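# Move small gear from tester into parts tray

## Task

Remove the small gear from the tester, set it down inside the parts tray, and open the gripper so the gear is no longer held.

## Robot and tools

Robot: two 6-joint arms, left_arm and right_arm, each ending in a parallel two-finger gripper. Base placements in the scene frame: left_arm at (-0.030, +0.369, 0) m with quat_wxyz (+0.995, 0, 0, +0.104); right_arm at (+0.047, -0.251, 0) m with quat_wxyz (+0.995, 0, 0, -0.102).

Scene frame: origin on the table surface midway between the arms, +z up, +x away from the robot over the table, left_arm on the +y side. The arm names do not refer to image left or right. The fingers extend along the gripper's +z axis and close along its y axis. end_effector_position is the point midway between the finger pads, roughly 1 cm short of the tips; printed positions may be slightly wrong, more so when an arm reaches far.

Joint order, used in every row and every per-joint list: waist (joint1), wrist pitch (joint4), shoulder (joint2), elbow (joint3), wrist roll (joint6), wrist yaw (joint5). Stated ranges in rad: waist -2.618 to 3.054, shoulder 0.000 to 3.142, elbow 0.000 to 3.142, wrist pitch -1.571 to 1.571, wrist yaw -1.571 to 1.571, wrist roll -2.094 to 2.094. True ends may differ by up to 0.036 rad.

A row: one flat list of 14 numbers, each in [-1, 1]: left_arm's 6 joint values in the order above plus its opening, then right_arm's 6 plus its opening. Both arms must always be filled in. Joint values are scaled offsets: 1.0 equals 1.202 rad for waist, 1.258 shoulder, 1.238 elbow, 2.073 wrist pitch, 2.022 wrist yaw and wrist roll. Opening is absolute, not an offset: +1 fully open, -1 closed. Optionally append 12 stiffness scales (0 to 1), left_arm's 6 then right_arm's 6 in joint order; they multiply position gain and persist until changed.

execute_actions(actions): a list of actions; each action is a list of up to 15 rows, one per 1/30 s step, and lasts 15 steps (0.5 s), repeating its final row if shorter. Joint offsets in every row of an action are measured from the joint angles at that action's start, not from the previous row; for the first action, from the last reported angles. An empty list just returns state and images. If an action would push a joint more than 0.036 rad outward beyond its stated range, that action is rejected for both arms; if the first action does so, or any action is malformed, nothing in the call runs. A joint driven to its real end stops there and the result reports "joint sent to its limit"; the absence of that line proves nothing.

move(target, speed, blocking): target is one row as above, offsets taken from the Joint positions in the most recent result that listed them. All joints travel proportionally, so grippers trace curves; paths take 0.5 to 10 s and are cut off at 10 s. speed in rad/s (0.01 to 2, default 0.5) caps the joint with the longest travel. Finger openings are sent at the start. Moves ignore obstacles and the other arm. blocking=false returns after 0.5 s while motion continues; until a result shows the move ended, use only wait or stop. The result adds a "move:" line: ending (done, off_target, moving, held, fault), limits=held or limits=none, and each arm's joint furthest from target.

wait(seconds): 0 to 10; arms keep their last command; a running move continues and the wait returns when it ends. stop(): brakes a running move (needs stopping distance; fingers continue). zoom_image(camera, region): camera is cam_head_left, cam_head_right, cam_left_wrist or cam_right_wrist (each 504x504); region [x0, y0, x1, y1] in pixels from the top-left corner, at most 504 by 504. read_manual(section): only "licences"; no motion. finished_scene(scene): pass the number of the current scene; irreversible, so only call once the gear rests in the tray and is released.

Results: a state line per arm with gripper position (m) and quat_wxyz; Joint positions and Joint velocities per arm (rad, rad/s, then finger-pad gap in m, 0.094 m when fully open); Joint targets (what joints are currently driven toward); grip_measured (opening on the command scale, possibly off by about 1 mm); step readings with HELD marks for held-back steps; "joint command not followed" when a clearance check altered targets; FAULT, MOTOR HOT and OVER-TEMPERATURE FAULT lines.

Motion limits: per step each joint target stays within a lead of its measured angle (waist 0.202, shoulder 0.258, elbow 0.238, wrist pitch 0.573, wrist yaw and roll 0.522 rad), and targets are scaled back if they would move the gripper over 70 mm from its measured position, so large offsets need several actions. An unfinished motion should be re-commanded. Sending all-zero offsets can let an arm droop; correct by commanding back to the desired angles. The robot keeps its last command while the operator composes a reply.

Gripping: to hold, command an opening about 0.03 under grip_measured (less for a lighter grip). Pad force tops out near 50 to 62 N, lower on thin parts under about 2 mm. Held parts may be tugged briefly, and loose items pushed.

Avoid: knocking anything off the table, dropping or slipping the gear, fast impacts and targets set far beyond contact (they press hard), arms striking or pushing each other, and long loaded holds that heat motors (warning at 75 °C, 10 s stop at 90 °C, arm collapse at 100 °C).

Each tool is called after ">>>" as name([rows], argument=value, ...), one row to a line, values as JSON.

## Session

>>> execute_actions(actions=[])

Scene clock: 0.00 s.
left_arm: end_effector_position=(+0.1599, +0.1070, +0.3566) grip_measured=+1.000 end_effector_quat_wxyz=(+0.693, +0.316, +0.589, +0.269) | right_arm: end_effector_position=(+0.4927, -0.4617, +0.1061) grip_measured=+1.000 end_effector_quat_wxyz=(+0.208, +0.598, +0.707, +0.317)
Joint names: [waist, wrist pitch, shoulder, elbow, wrist roll, wrist yaw]
Joint positions: left_arm=[-1.725  1.062  1.255  0.74   1.4   -1.366  0.094] | right_arm=[-0.445 -0.544  1.997  1.497  0.921 -0.6    0.094]
Joint velocities: left_arm=[ 0.002  0.037 -0.007 -0.017 -0.022 -0.037  0.   ] | right_arm=[-0.012 -0.022  0.002  0.002  0.007 -0.022  0.   ]
Joint targets: left_arm=[-1.725 1.068 1.246 0.751 1.396 -1.359] | right_arm=[-0.445 -0.548 1.995 1.500 0.914 -0.603]
Joint stiffness scale: left_arm=[1. 1. 1. 1. 1. 1.] | right_arm=[1. 1. 1. 1. 1. 1.]

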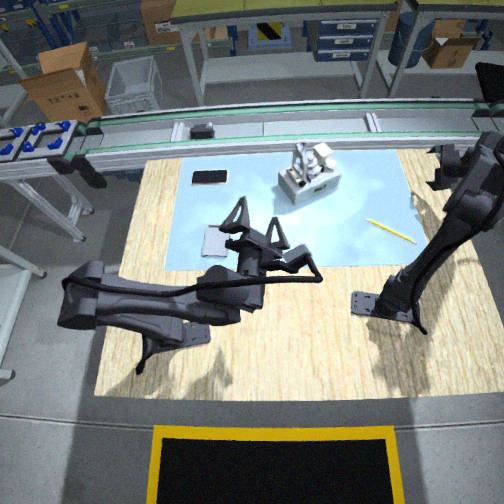

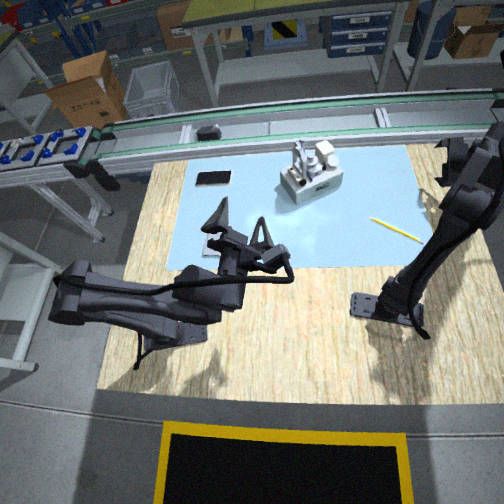

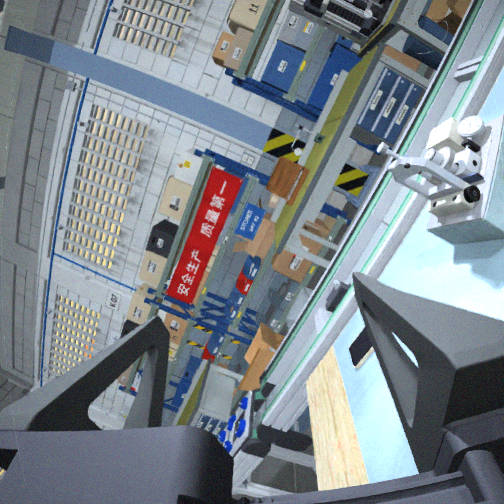

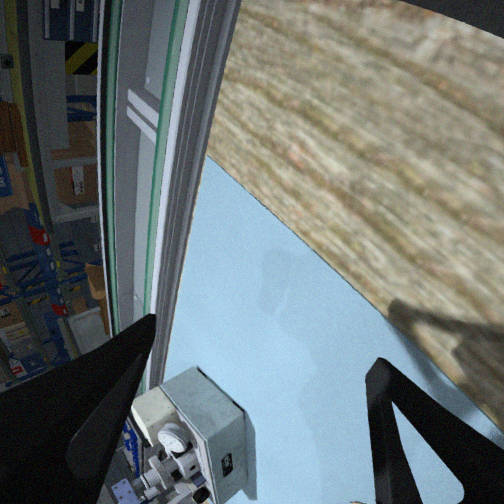

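>>> zoom_image(camera="cam_head_left", region=[265,130,355,220])

>>> zoom_image(camera="cam_left_wrist", region=[364,110,504,250])

>>> zoom_image(camera="cam_right_wrist", region=[90,354,270,504])

Region (265, 130, 355, 220) of cam_head_left's 504x504 image, scaled by 5.600, with more detail than that image has.

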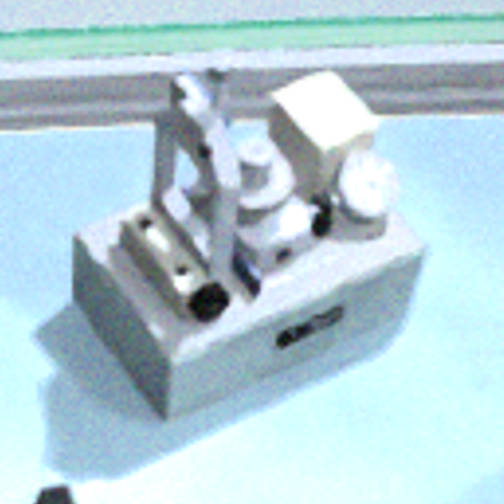

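Region (364, 110, 504, 250) of cam_left_wrist's 504x504 image, scaled by 3.600, with more detail than that image has.

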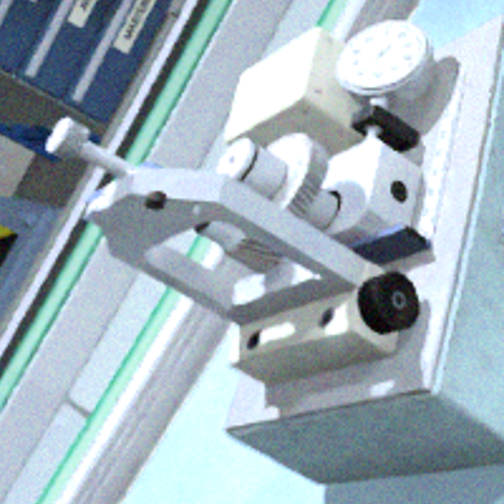

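Region (90, 354, 270, 504) of cam_right_wrist's 504x504 image, scaled by 2.800, with more detail than that image has.

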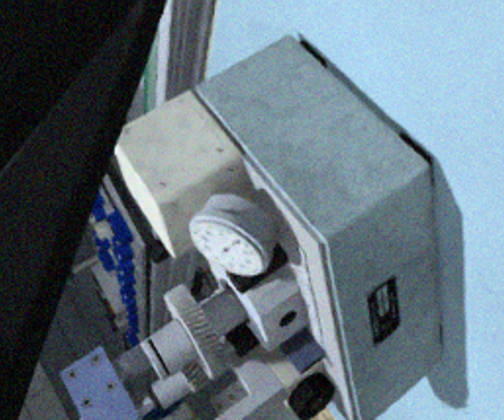

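>>> move(target=[0.886,-0.56,0,0.15,-0.692,0.85,1,0.2,-0.07,-0.773,-0.23,-0.455,0.297,1], speed=1.2)

>>> move(target=[0,0,0,0,0,0,1,0.65,0,0,0,0,0,1], speed=1)

Scene clock: 3.53 s.
left_arm: end_effector_position=(+0.3053, +0.1389, +0.2342) grip_measured=+1.000 end_effector_quat_wxyz=(+0.477, +0.280, +0.793, -0.256) | right_arm: end_effector_position=(+0.3558, -0.3859, +0.3364) grip_measured=+1.000 end_effector_quat_wxyz=(+0.508, +0.179, +0.836, -0.103)
Joint names: [waist, wrist pitch, shoulder, elbow, wrist roll, wrist yaw]
Joint positions: left_arm=[-0.666 -0.09   1.255  0.892  0.008  0.341  0.094] | right_arm=[-0.213 -0.669  1.041  1.23   0.007 -0.006  0.094]
Joint velocities: left_arm=[-0.007  0.051  0.002  0.022  0.007 -0.095  0.   ] | right_arm=[-0.007 -0.066  0.007  0.002  0.066 -0.022  0.   ]
Joint targets: left_arm=[-0.661 -0.099 1.255 0.926 0.001 0.353] | right_arm=[-0.204 -0.689 1.025 1.212 0.001 0.000]
Joint stiffness scale: left_arm=[1. 1. 1. 1. 1. 1.] | right_arm=[1. 1. 1. 1. 1. 1.]
move: off_target (left_arm); limits=none; left_arm: farthest joint: the elbow, 0.034 radians from its target (0.186 radians at the start); right_arm: farthest joint: the wrist pitch, 0.020 radians from its target (0.145 radians at the start)

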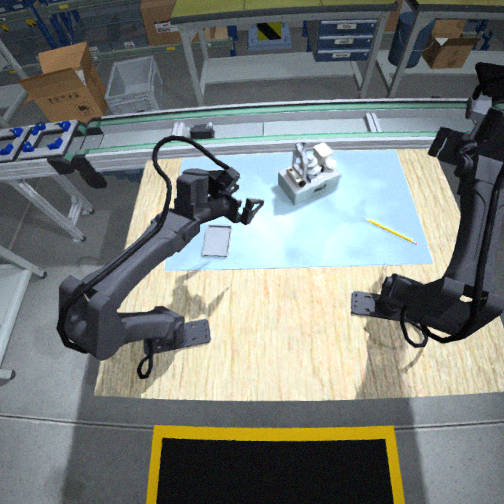

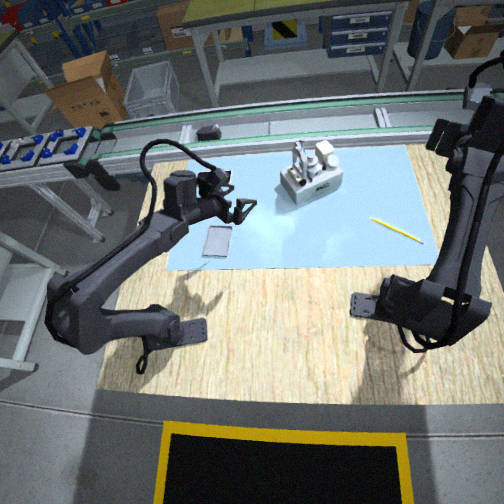

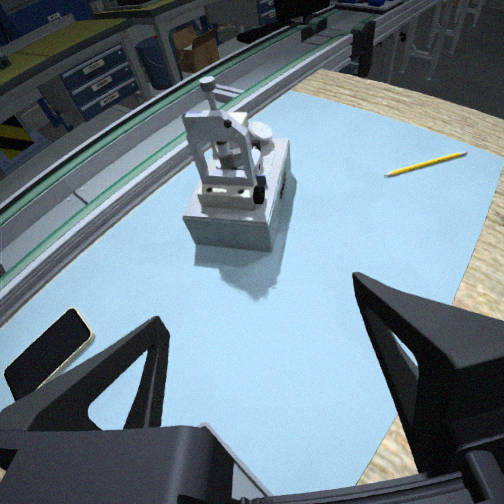

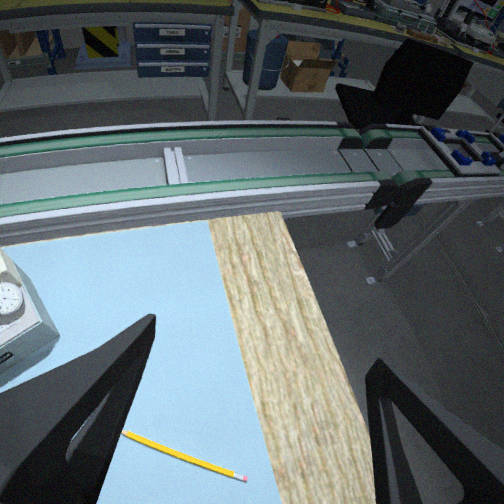

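Scene clock: 4.80 s.
left_arm: end_effector_position=(+0.3053, +0.1389, +0.2342) grip_measured=+1.000 end_effector_quat_wxyz=(+0.477, +0.280, +0.793, -0.256) | right_arm: end_effector_position=(+0.3618, -0.1316, +0.3364) grip_measured=+1.000 end_effector_quat_wxyz=(+0.509, -0.151, +0.842, +0.097)
Joint names: [waist, wrist pitch, shoulder, elbow, wrist roll, wrist yaw]
Joint positions: left_arm=[-0.666 -0.09   1.255  0.892  0.008  0.341  0.094] | right_arm=[ 0.561 -0.669  1.041  1.23   0.007 -0.008  0.094]
Joint velocities: left_arm=[ 0.002  0.007  0.012  0.002 -0.095 -0.037  0.   ] | right_arm=[-0.012  0.037 -0.007  0.007  0.066 -0.051  0.   ]
Joint targets: left_arm=[-0.666 -0.090 1.255 0.892 0.008 0.341] | right_arm=[0.568 -0.669 1.041 1.230 0.007 -0.006]
Joint stiffness scale: left_arm=[1. 1. 1. 1. 1. 1.] | right_arm=[1. 1. 1. 1. 1. 1.]
move: done; limits=none; left_arm: farthest joint: the waist, 0.000 radians from its target (0.000 radians at the start); right_arm: farthest joint: the waist, 0.007 radians from its target (0.781 radians at the start)

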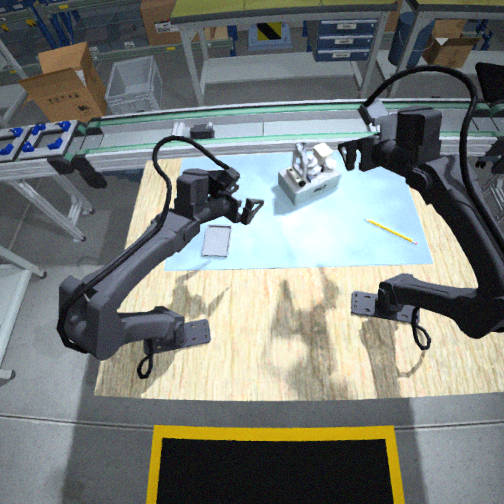

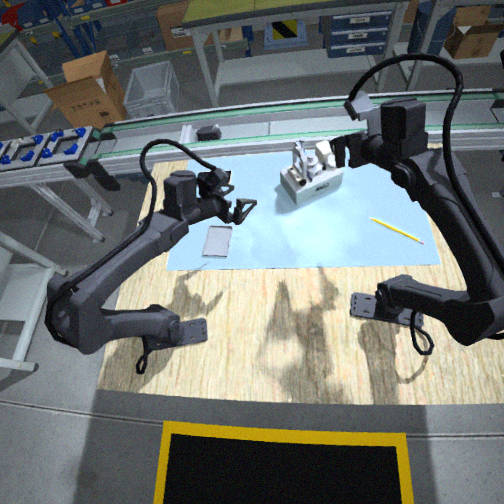

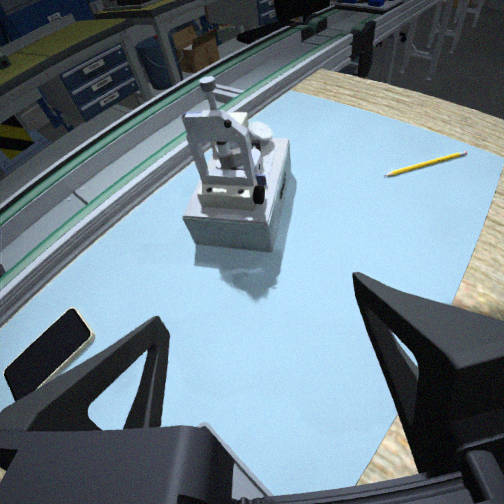

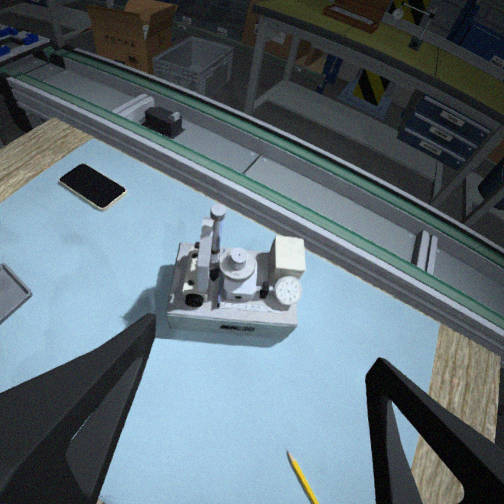

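>>> zoom_image(camera="cam_left_wrist", region=[160,60,320,260])

>>> zoom_image(camera="cam_right_wrist", region=[160,190,320,350])

Region (160, 60, 320, 260) of cam_left_wrist's 504x504 image, scaled by 2.520, with more detail than that image has; it fills the left 403 columns of this view, and the rest is white.

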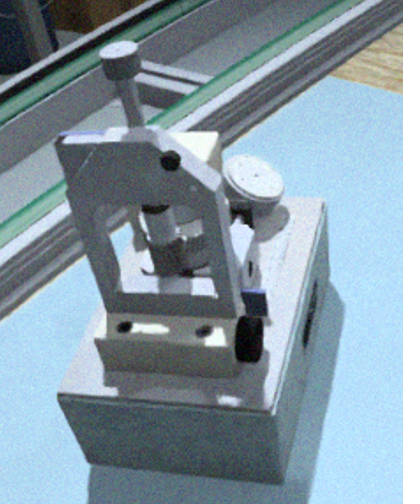

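Region (160, 190, 320, 350) of cam_right_wrist's 504x504 image, scaled by 3.150, with more detail than that image has.

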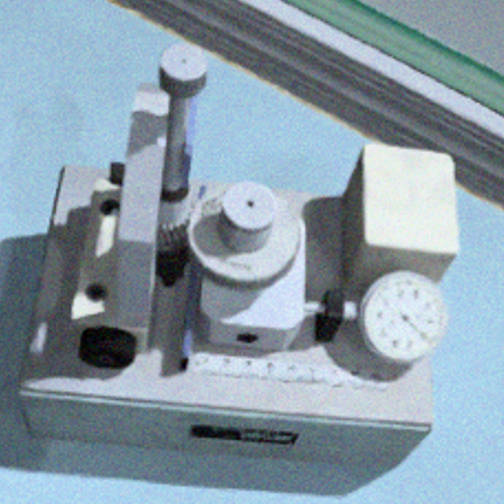

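>>> move(target=[0.126,0.467,0.93,0.56,0,0.267,-0.1,0.07,0.222,0.355,-0.01,0,0,0.3], speed=0.9)

Scene clock: 7.83 s.
left_arm: end_effector_position=(+0.5086, +0.0551, +0.1306) grip_measured=-0.098 end_effector_quat_wxyz=(+0.581, +0.393, +0.594, -0.393) | right_arm: end_effector_position=(+0.4736, -0.0519, +0.2687) grip_measured=+0.302 end_effector_quat_wxyz=(+0.514, -0.181, +0.830, +0.118)
Joint names: [waist, wrist pitch, shoulder, elbow, wrist roll, wrist yaw]
Joint positions: left_arm=[-0.518  0.866  2.447  1.556  0.008  0.87   0.042] | right_arm=[ 0.637 -0.212  1.479  1.23   0.007 -0.008  0.061]
Joint velocities: left_arm=[-0.012  0.007 -0.022 -0.007 -0.066 -0.007 -0.001] | right_arm=[ 0.002  0.051 -0.012  0.007  0.037  0.081 -0.   ]
Joint targets: left_arm=[-0.515 0.878 2.425 1.585 0.008 0.881] | right_arm=[0.645 -0.209 1.488 1.217 0.007 -0.008]
Joint stiffness scale: left_arm=[1. 1. 1. 1. 1. 1.] | right_arm=[1. 1. 1. 1. 1. 1.]
move: off_target (left_arm); limits=none; left_arm: farthest joint: the elbow, 0.029 radians from its target (0.693 radians at the start); right_arm: farthest joint: the elbow, 0.012 radians from its target (0.012 radians at the start)

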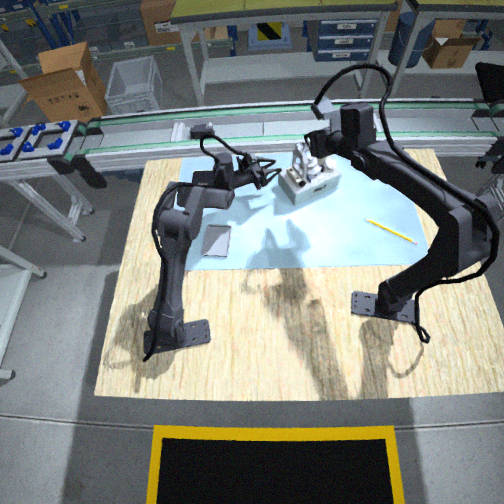

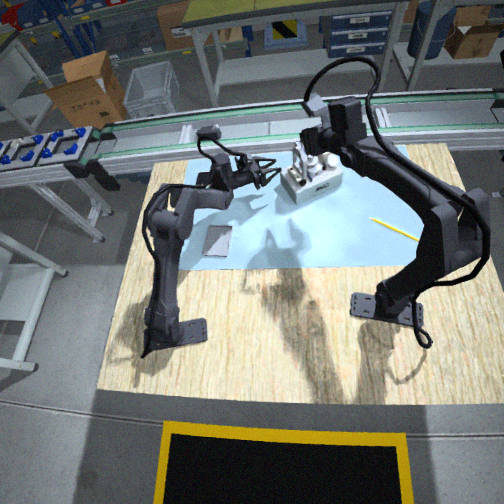

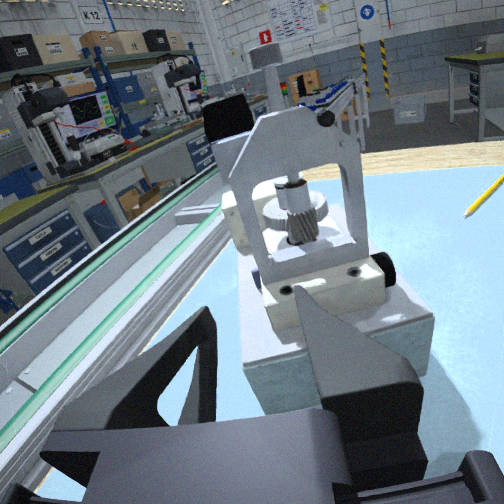

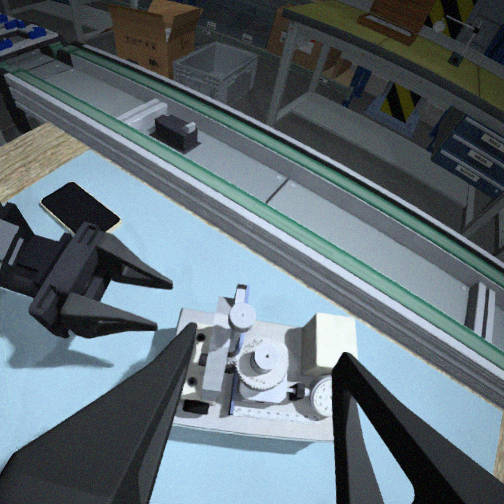

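>>> move(target=[-0.125,0.058,-0.105,-0.155,0,-0.165,-0.35,0.03,0.045,0.098,0.02,0,0,0.1])

Scene clock: 9.97 s.
left_arm: end_effector_position=(+0.4813, +0.0145, +0.1421) grip_measured=-0.348 end_effector_quat_wxyz=(+0.624, +0.343, +0.616, -0.338) | right_arm: end_effector_position=(+0.4901, -0.0288, +0.2379) grip_measured=+0.102 end_effector_quat_wxyz=(+0.504, -0.194, +0.833, +0.123)
Joint names: [waist, wrist pitch, shoulder, elbow, wrist roll, wrist yaw]
Joint positions: left_arm=[-0.668  0.973  2.343  1.377  0.008  0.546  0.031] | right_arm=[ 0.665 -0.122  1.588  1.23   0.007 -0.008  0.052]
Joint velocities: left_arm=[-0.002  0.037  0.007 -0.007 -0.007 -0.007 -0.   ] | right_arm=[ 0.002  0.037 -0.002  0.002 -0.022 -0.037  0.   ]
Joint targets: left_arm=[-0.668 0.986 2.315 1.364 0.008 0.537] | right_arm=[0.673 -0.118 1.602 1.255 0.007 -0.008]
Joint stiffness scale: left_arm=[1. 1. 1. 1. 1. 1.] | right_arm=[1. 1. 1. 1. 1. 1.]
move: off_target (left_arm, right_arm); limits=none; left_arm: farthest joint: the shoulder, 0.028 radians from its target (0.132 radians at the start); right_arm: farthest joint: the elbow, 0.025 radians from its target (0.025 radians at the start)

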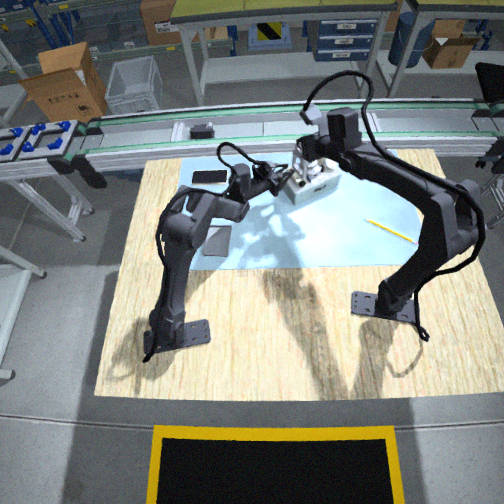

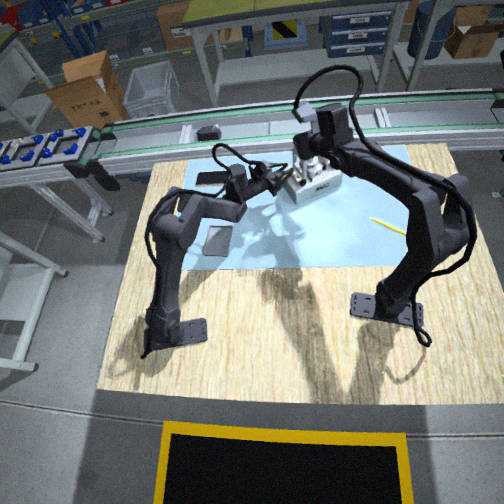

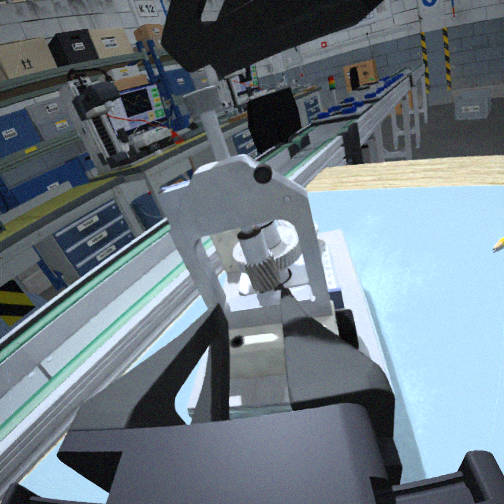

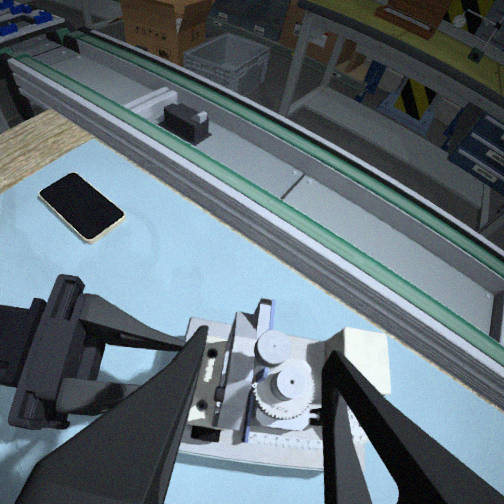

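>>> move(target=[-0.017,0.036,0.005,-0.04,0,-0.012,-0.35,0,0.06,0.082,-0.035,0,0,0.1], speed=0.2)

Scene clock: 11.70 s.
left_arm: end_effector_position=(+0.4726, +0.0114, +0.1407) grip_measured=-0.348 end_effector_quat_wxyz=(+0.632, +0.343, +0.607, -0.337) | right_arm: end_effector_position=(+0.5069, -0.0205, +0.2068) grip_measured=+0.102 end_effector_quat_wxyz=(+0.504, -0.194, +0.832, +0.124)
Joint names: [waist, wrist pitch, shoulder, elbow, wrist roll, wrist yaw]
Joint positions: left_arm=[-0.682  1.035  2.343  1.34   0.008  0.531  0.031] | right_arm=[ 0.665 -0.001  1.68   1.202  0.007 -0.008  0.052]
Joint velocities: left_arm=[-0.022  0.066 -0.017 -0.012 -0.022 -0.022 -0.   ] | right_arm=[ 0.007 -0.022  0.007  0.007  0.007 -0.022 -0.001]
Joint targets: left_arm=[-0.688 1.048 2.349 1.328 0.008 0.522] | right_arm=[0.665 0.002 1.692 1.186 0.007 -0.008]
Joint stiffness scale: left_arm=[1. 1. 1. 1. 1. 1.] | right_arm=[1. 1. 1. 1. 1. 1.]
move: done; limits=none; left_arm: farthest joint: the elbow, 0.013 radians from its target (0.050 radians at the start); right_arm: farthest joint: the elbow, 0.015 radians from its target (0.043 radians at the start)

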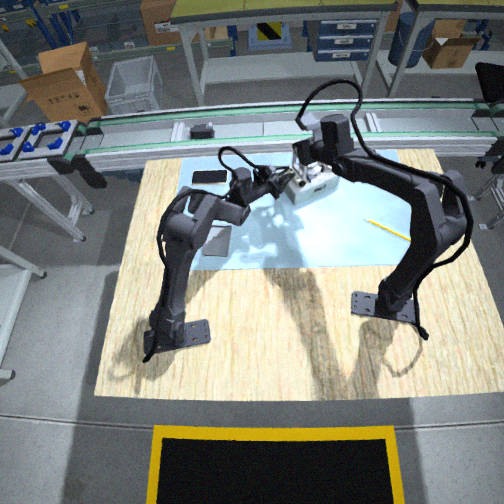

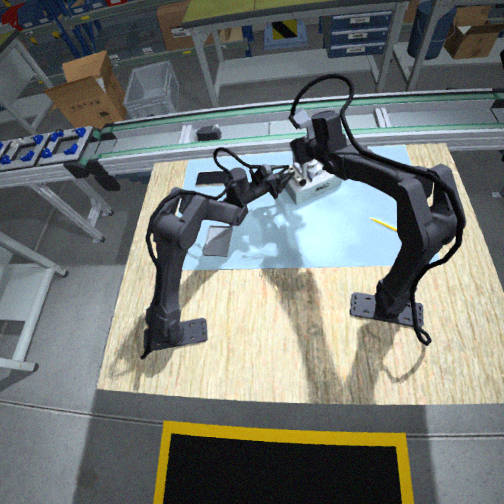

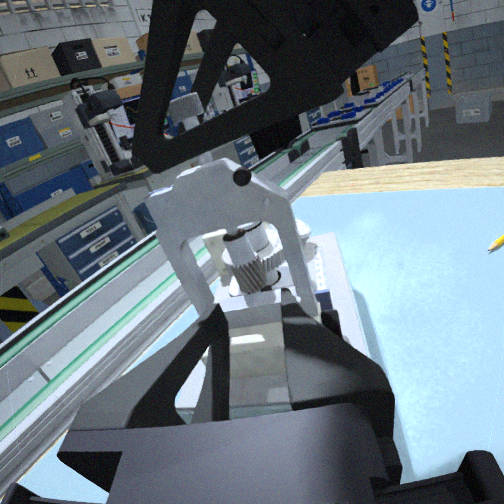

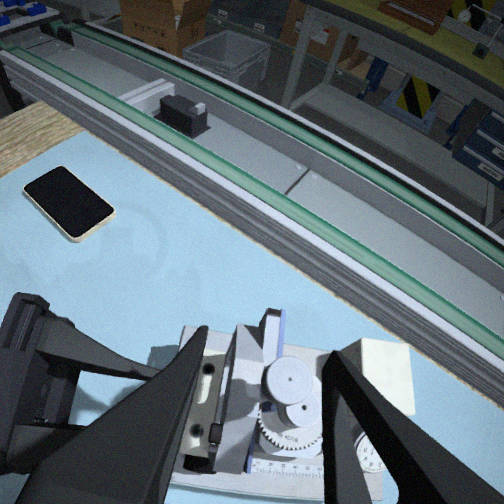

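>>> move(target=[0,0.006,0.032,0,0,0,-0.35,-0.016,0.003,-0.022,0,0,0,-0.3], speed=0.1)

>>> move(target=[0,0,0,0,0,0,-0.35,0,0,0,0,0,0,-0.72])

Scene clock: 12.67 s.
left_arm: end_effector_position=(+0.4730, +0.0113, +0.1151) grip_measured=-0.348 end_effector_quat_wxyz=(+0.617, +0.343, +0.622, -0.338) | right_arm: end_effector_position=(+0.5100, -0.0258, +0.2075) grip_measured=-0.298 end_effector_quat_wxyz=(+0.506, -0.189, +0.833, +0.121)
Joint names: [waist, wrist pitch, shoulder, elbow, wrist roll, wrist yaw]
Joint positions: left_arm=[-0.682  1.036  2.387  1.34   0.008  0.531  0.031] | right_arm=[ 0.654  0.002  1.68   1.202  0.007 -0.008  0.033]
Joint velocities: left_arm=[0.012 0.051 0.002 0.017 0.007 0.007 0.001] | right_arm=[-0.007 -0.022  0.007  0.007  0.007 -0.007 -0.001]
Joint targets: left_arm=[-0.682 1.047 2.383 1.340 0.008 0.531] | right_arm=[0.646 0.005 1.652 1.202 0.007 -0.008]
Joint stiffness scale: left_arm=[1. 1. 1. 1. 1. 1.] | right_arm=[1. 1. 1. 1. 1. 1.]
move: off_target (right_arm); limits=none; left_arm: farthest joint: the wrist pitch, 0.012 radians from its target (0.013 radians at the start); right_arm: farthest joint: the shoulder, 0.028 radians from its target (0.028 radians at the start)

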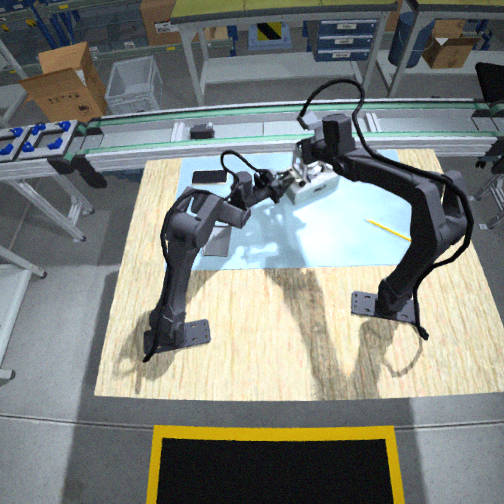

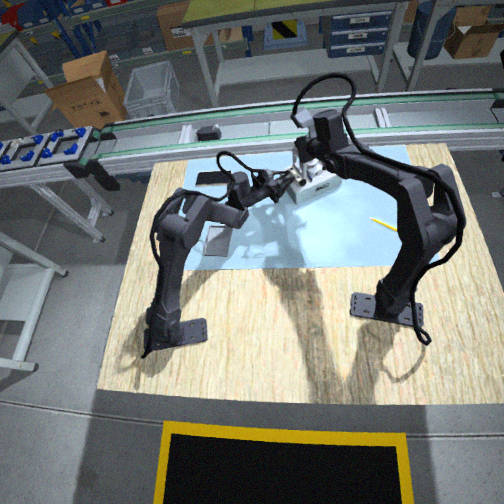

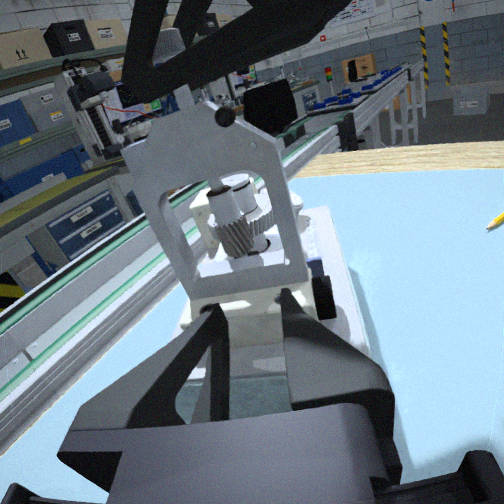

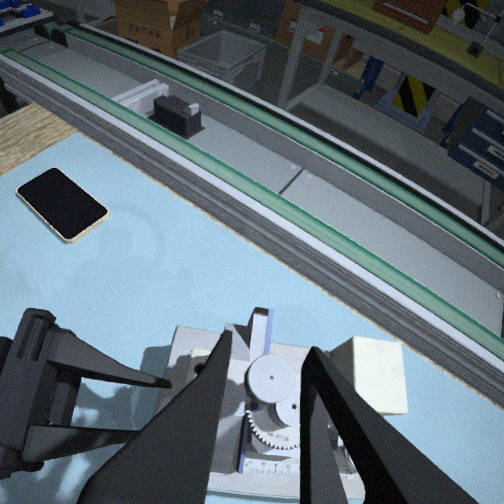

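Scene clock: 13.17 s.
left_arm: end_effector_position=(+0.4730, +0.0113, +0.1151) grip_measured=-0.348 end_effector_quat_wxyz=(+0.617, +0.343, +0.622, -0.338) | right_arm: end_effector_position=(+0.5092, -0.0241, +0.2077) grip_measured=-0.706 end_effector_quat_wxyz=(+0.506, -0.191, +0.832, +0.124)
Joint names: [waist, wrist pitch, shoulder, elbow, wrist roll, wrist yaw]
Joint positions: left_arm=[-0.682  1.036  2.387  1.34   0.008  0.531  0.031] | right_arm=[ 0.655  0.003  1.68   1.202  0.007 -0.013  0.014]
Joint velocities: left_arm=[-0.022 -0.051 -0.007 -0.012 -0.022  0.081 -0.001] | right_arm=[-0.012  0.007 -0.002 -0.007 -0.007 -0.051  0.   ]
Joint targets: left_arm=[-0.682 1.036 2.387 1.340 0.008 0.531] | right_arm=[0.653 0.002 1.680 1.202 0.007 -0.008]
Joint stiffness scale: left_arm=[1. 1. 1. 1. 1. 1.] | right_arm=[1. 1. 1. 1. 1. 1.]
move: done; limits=none; left_arm: farthest joint: the waist, 0.000 radians from its target (0.000 radians at the start); right_arm: farthest joint: the wrist yaw, 0.005 radians from its target (0.000 radians at the start)

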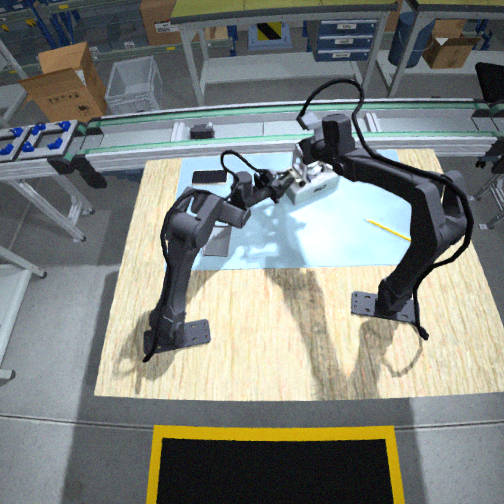

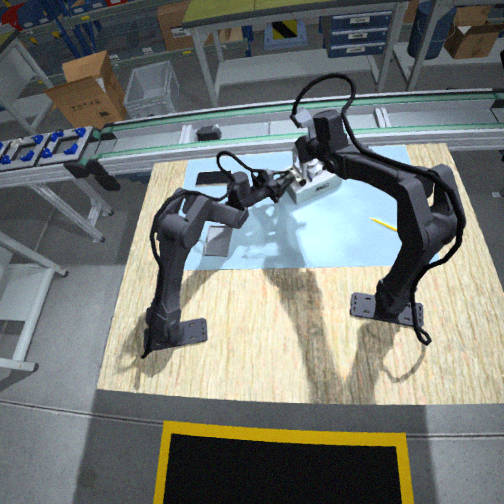

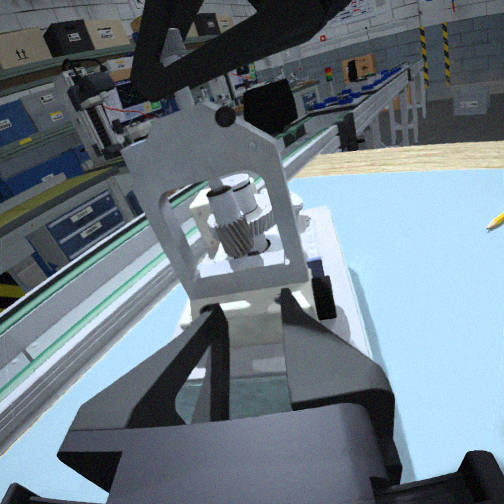

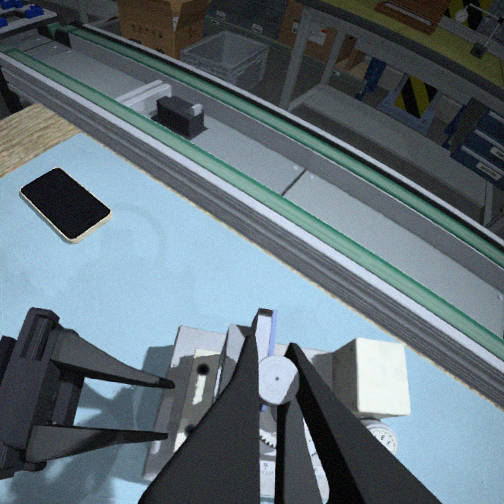

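>>> move(target=[-0.028,-0.04,0.016,0.118,0,-0.018,-0.4,0,0,0,0,0,0,-0.74], speed=0.15)

Scene clock: 15.07 s.
left_arm: end_effector_position=(+0.4851, -0.0095, +0.1340) grip_measured=-0.399 end_effector_quat_wxyz=(+0.626, +0.343, +0.614, -0.338) | right_arm: end_effector_position=(+0.5092, -0.0241, +0.2077) grip_measured=-0.719 end_effector_quat_wxyz=(+0.506, -0.191, +0.832, +0.124)
Joint names: [waist, wrist pitch, shoulder, elbow, wrist roll, wrist yaw]
Joint positions: left_arm=[-0.709  0.962  2.407  1.457  0.008  0.504  0.028] | right_arm=[ 0.655  0.003  1.68   1.202  0.007 -0.013  0.013]
Joint velocities: left_arm=[ 0.002 -0.022  0.007 -0.012 -0.007 -0.051 -0.001] | right_arm=[-0.002  0.051 -0.002  0.012  0.022  0.007  0.   ]
Joint targets: left_arm=[-0.716 0.953 2.407 1.486 0.008 0.495] | right_arm=[0.655 0.002 1.680 1.202 0.007 -0.013]
Joint stiffness scale: left_arm=[1. 1. 1. 1. 1. 1.] | right_arm=[1. 1. 1. 1. 1. 1.]
move: off_target (left_arm); limits=none; left_arm: farthest joint: the elbow, 0.029 radians from its target (0.146 radians at the start); right_arm: farthest joint: the waist, 0.000 radians from its target (0.000 radians at the start)

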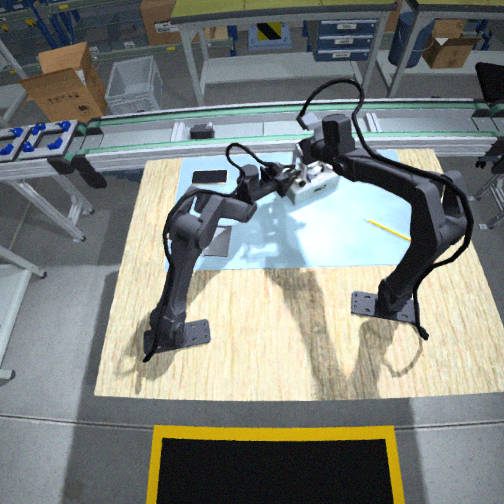

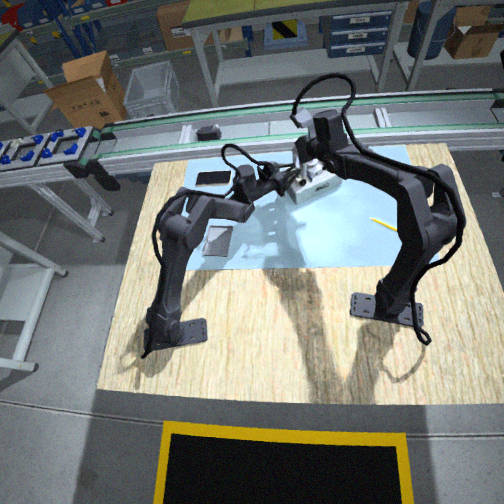

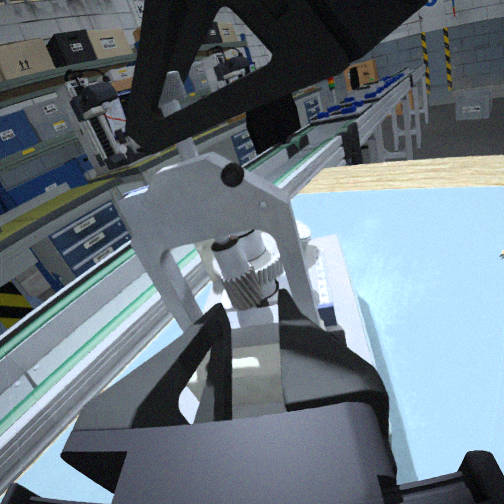

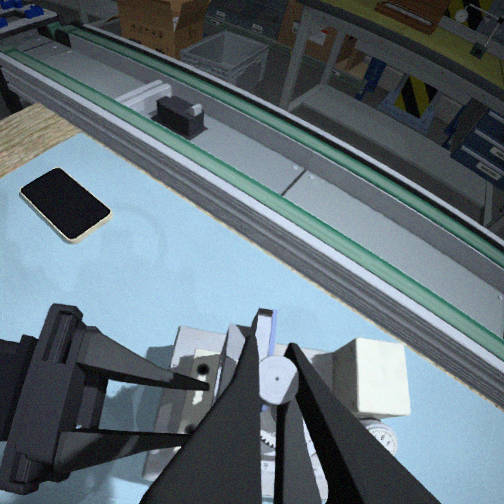

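>>> move(target=[-0.015,-0.033,0.046,0.109,0,-0.01,-0.4,0,0,0,0,0,0,-0.74], speed=0.15)

Scene clock: 16.57 s.
left_arm: end_effector_position=(+0.4884, -0.0121, +0.1234) grip_measured=-0.399 end_effector_quat_wxyz=(+0.604, +0.365, +0.610, -0.360) | right_arm: end_effector_position=(+0.5093, -0.0241, +0.2078) grip_measured=-0.719 end_effector_quat_wxyz=(+0.506, -0.191, +0.832, +0.124)
Joint names: [waist, wrist pitch, shoulder, elbow, wrist roll, wrist yaw]
Joint positions: left_arm=[-0.688  0.918  2.452  1.522  0.008  0.598  0.028] | right_arm=[ 0.655  0.003  1.68   1.202  0.007 -0.013  0.013]
Joint velocities: left_arm=[ 0.007  0.007 -0.027 -0.007 -0.037  0.066 -0.   ] | right_arm=[ 0.007  0.066  0.007 -0.002 -0.022  0.037 -0.001]
Joint targets: left_arm=[-0.727 0.894 2.465 1.592 0.008 0.484] | right_arm=[0.655 0.003 1.680 1.202 0.007 -0.013]
Joint stiffness scale: left_arm=[1. 1. 1. 1. 1. 1.] | right_arm=[1. 1. 1. 1. 1. 1.]
move: off_target (left_arm); limits=none; left_arm: farthest joint: the wrist yaw, 0.115 radians from its target (0.020 radians at the start); right_arm: farthest joint: the waist, 0.000 radians from its target (0.000 radians at the start)

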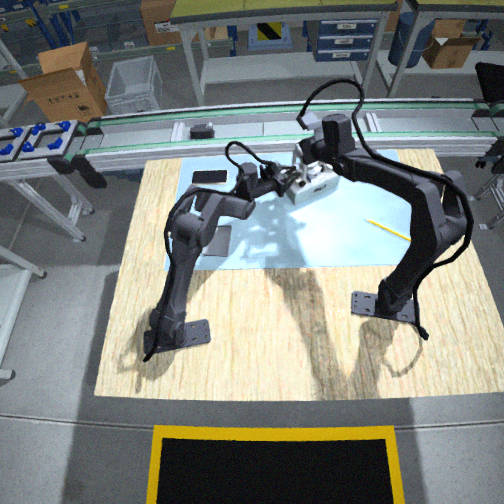

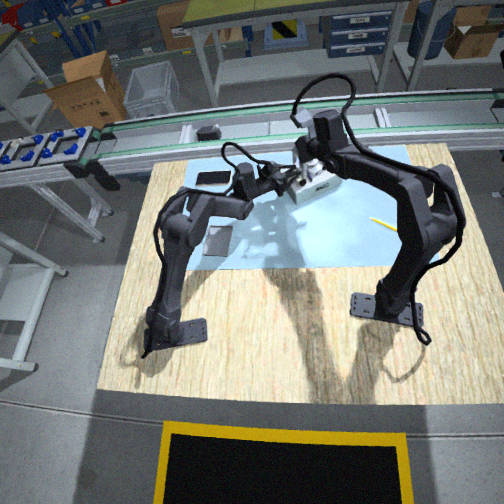

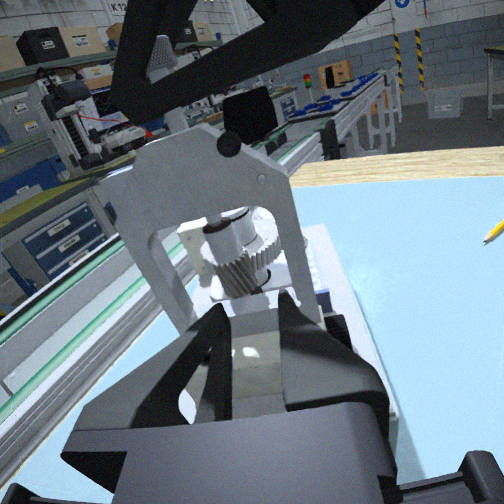

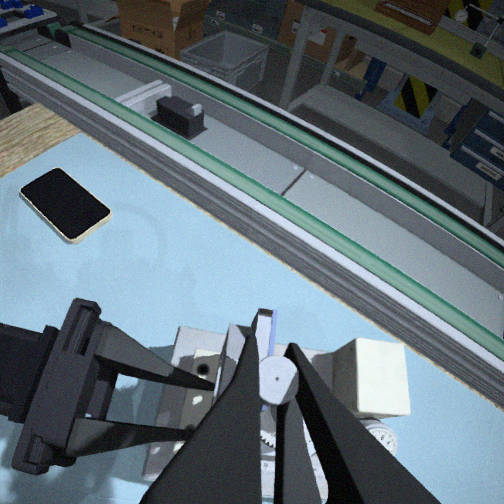

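>>> move(target=[-0.018,0.014,-0.094,-0.086,0,-0.046,-0.4,0,0,0,0,0,0,-0.74], speed=0.15)

>>> move(target=[-0.02,-0.036,0.045,0.125,0,-0.013,-0.4,0,0,0,0,0,0,-0.74], speed=0.12)

Scene clock: 18.17 s.
left_arm: end_effector_position=(+0.4815, -0.0045, +0.1434) grip_measured=-0.399 end_effector_quat_wxyz=(+0.622, +0.344, +0.617, -0.339) | right_arm: end_effector_position=(+0.5093, -0.0241, +0.2078) grip_measured=-0.719 end_effector_quat_wxyz=(+0.506, -0.191, +0.832, +0.124)
Joint names: [waist, wrist pitch, shoulder, elbow, wrist roll, wrist yaw]
Joint positions: left_arm=[-0.702  0.937  2.363  1.43   0.008  0.515  0.028] | right_arm=[ 0.655  0.003  1.68   1.202  0.007 -0.013  0.013]
Joint velocities: left_arm=[-0.007 -0.007 -0.002 -0.012 -0.11  -0.007 -0.   ] | right_arm=[-0.007  0.022  0.007  0.002  0.037 -0.007  0.   ]
Joint targets: left_arm=[-0.709 0.948 2.334 1.416 0.008 0.505] | right_arm=[0.655 0.003 1.680 1.202 0.007 -0.013]
Joint stiffness scale: left_arm=[1. 1. 1. 1. 1. 1.] | right_arm=[1. 1. 1. 1. 1. 1.]
move: off_target (left_arm); limits=none; left_arm: farthest joint: the shoulder, 0.030 radians from its target (0.119 radians at the start); right_arm: farthest joint: the waist, 0.000 radians from its target (0.000 radians at the start)

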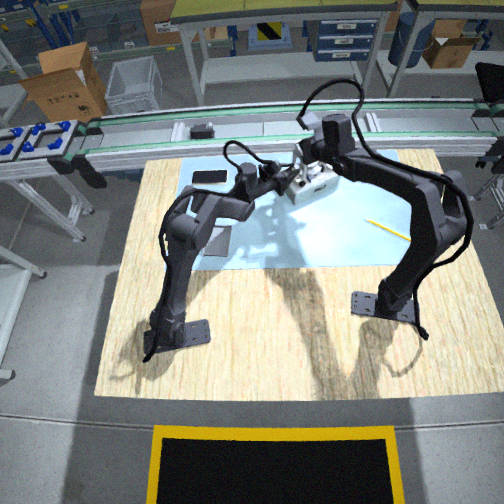

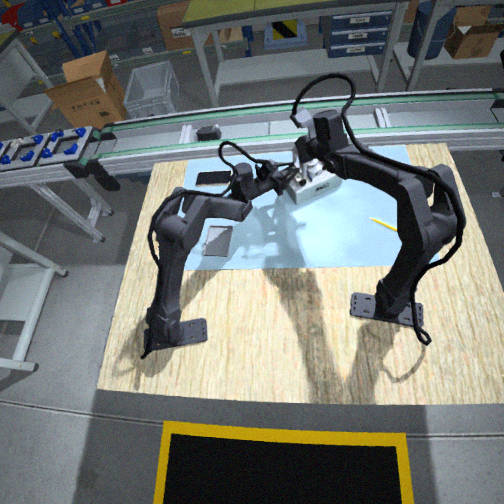

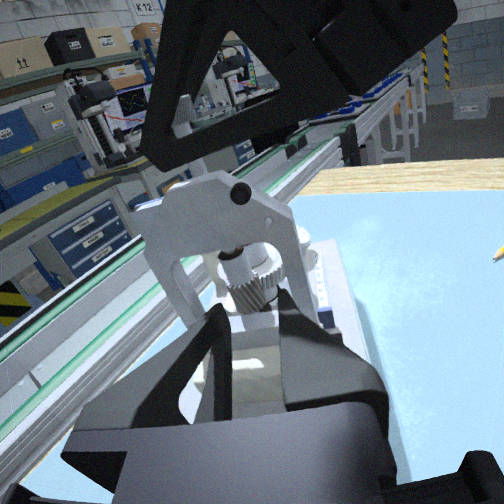

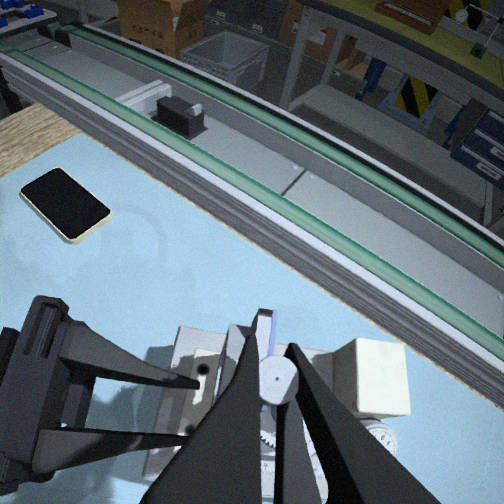

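Scene clock: 19.93 s.
left_arm: end_effector_position=(+0.4958, -0.0215, +0.1462) grip_measured=-0.399 end_effector_quat_wxyz=(+0.622, +0.344, +0.616, -0.339) | right_arm: end_effector_position=(+0.5093, -0.0241, +0.2078) grip_measured=-0.719 end_effector_quat_wxyz=(+0.506, -0.191, +0.832, +0.124)
Joint names: [waist, wrist pitch, shoulder, elbow, wrist roll, wrist yaw]
Joint positions: left_arm=[-0.719  0.872  2.421  1.554  0.008  0.498  0.028] | right_arm=[ 0.655  0.003  1.68   1.202  0.007 -0.013  0.013]
Joint velocities: left_arm=[-0.012  0.037  0.012 -0.007  0.081 -0.037  0.001] | right_arm=[-0.007  0.037 -0.002 -0.017 -0.007 -0.037  0.   ]
Joint targets: left_arm=[-0.726 0.862 2.420 1.584 0.008 0.489] | right_arm=[0.655 0.003 1.680 1.202 0.007 -0.013]
Joint stiffness scale: left_arm=[1. 1. 1. 1. 1. 1.] | right_arm=[1. 1. 1. 1. 1. 1.]
move: off_target (left_arm); limits=none; left_arm: farthest joint: the elbow, 0.031 radians from its target (0.155 radians at the start); right_arm: farthest joint: the waist, 0.000 radians from its target (0.000 radians at the start)

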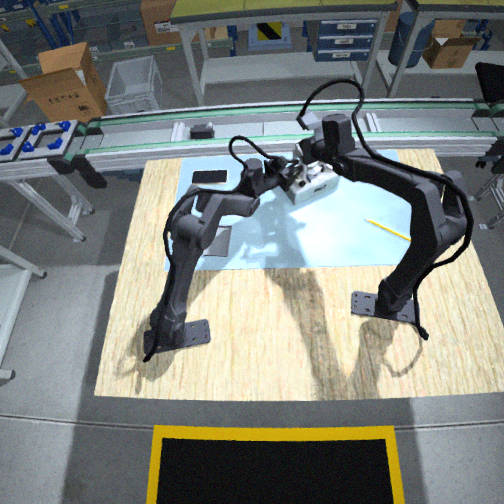

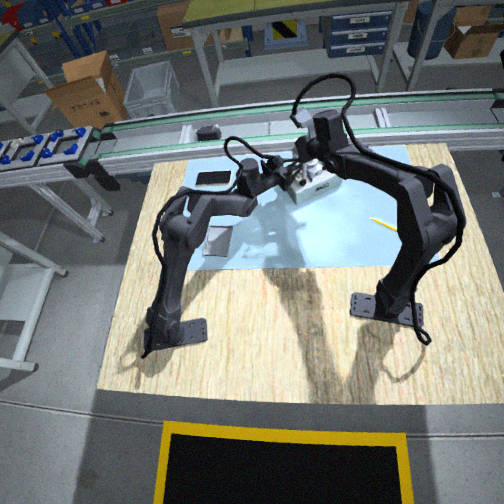

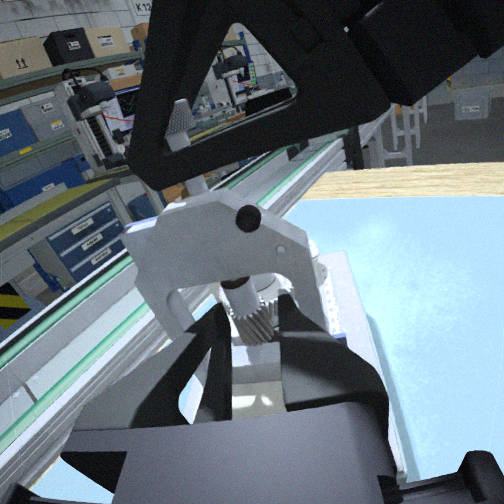

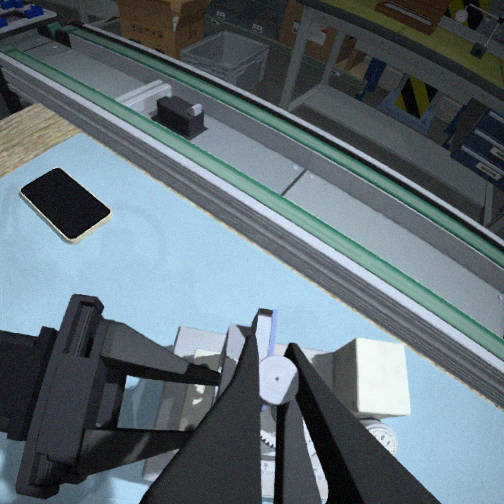

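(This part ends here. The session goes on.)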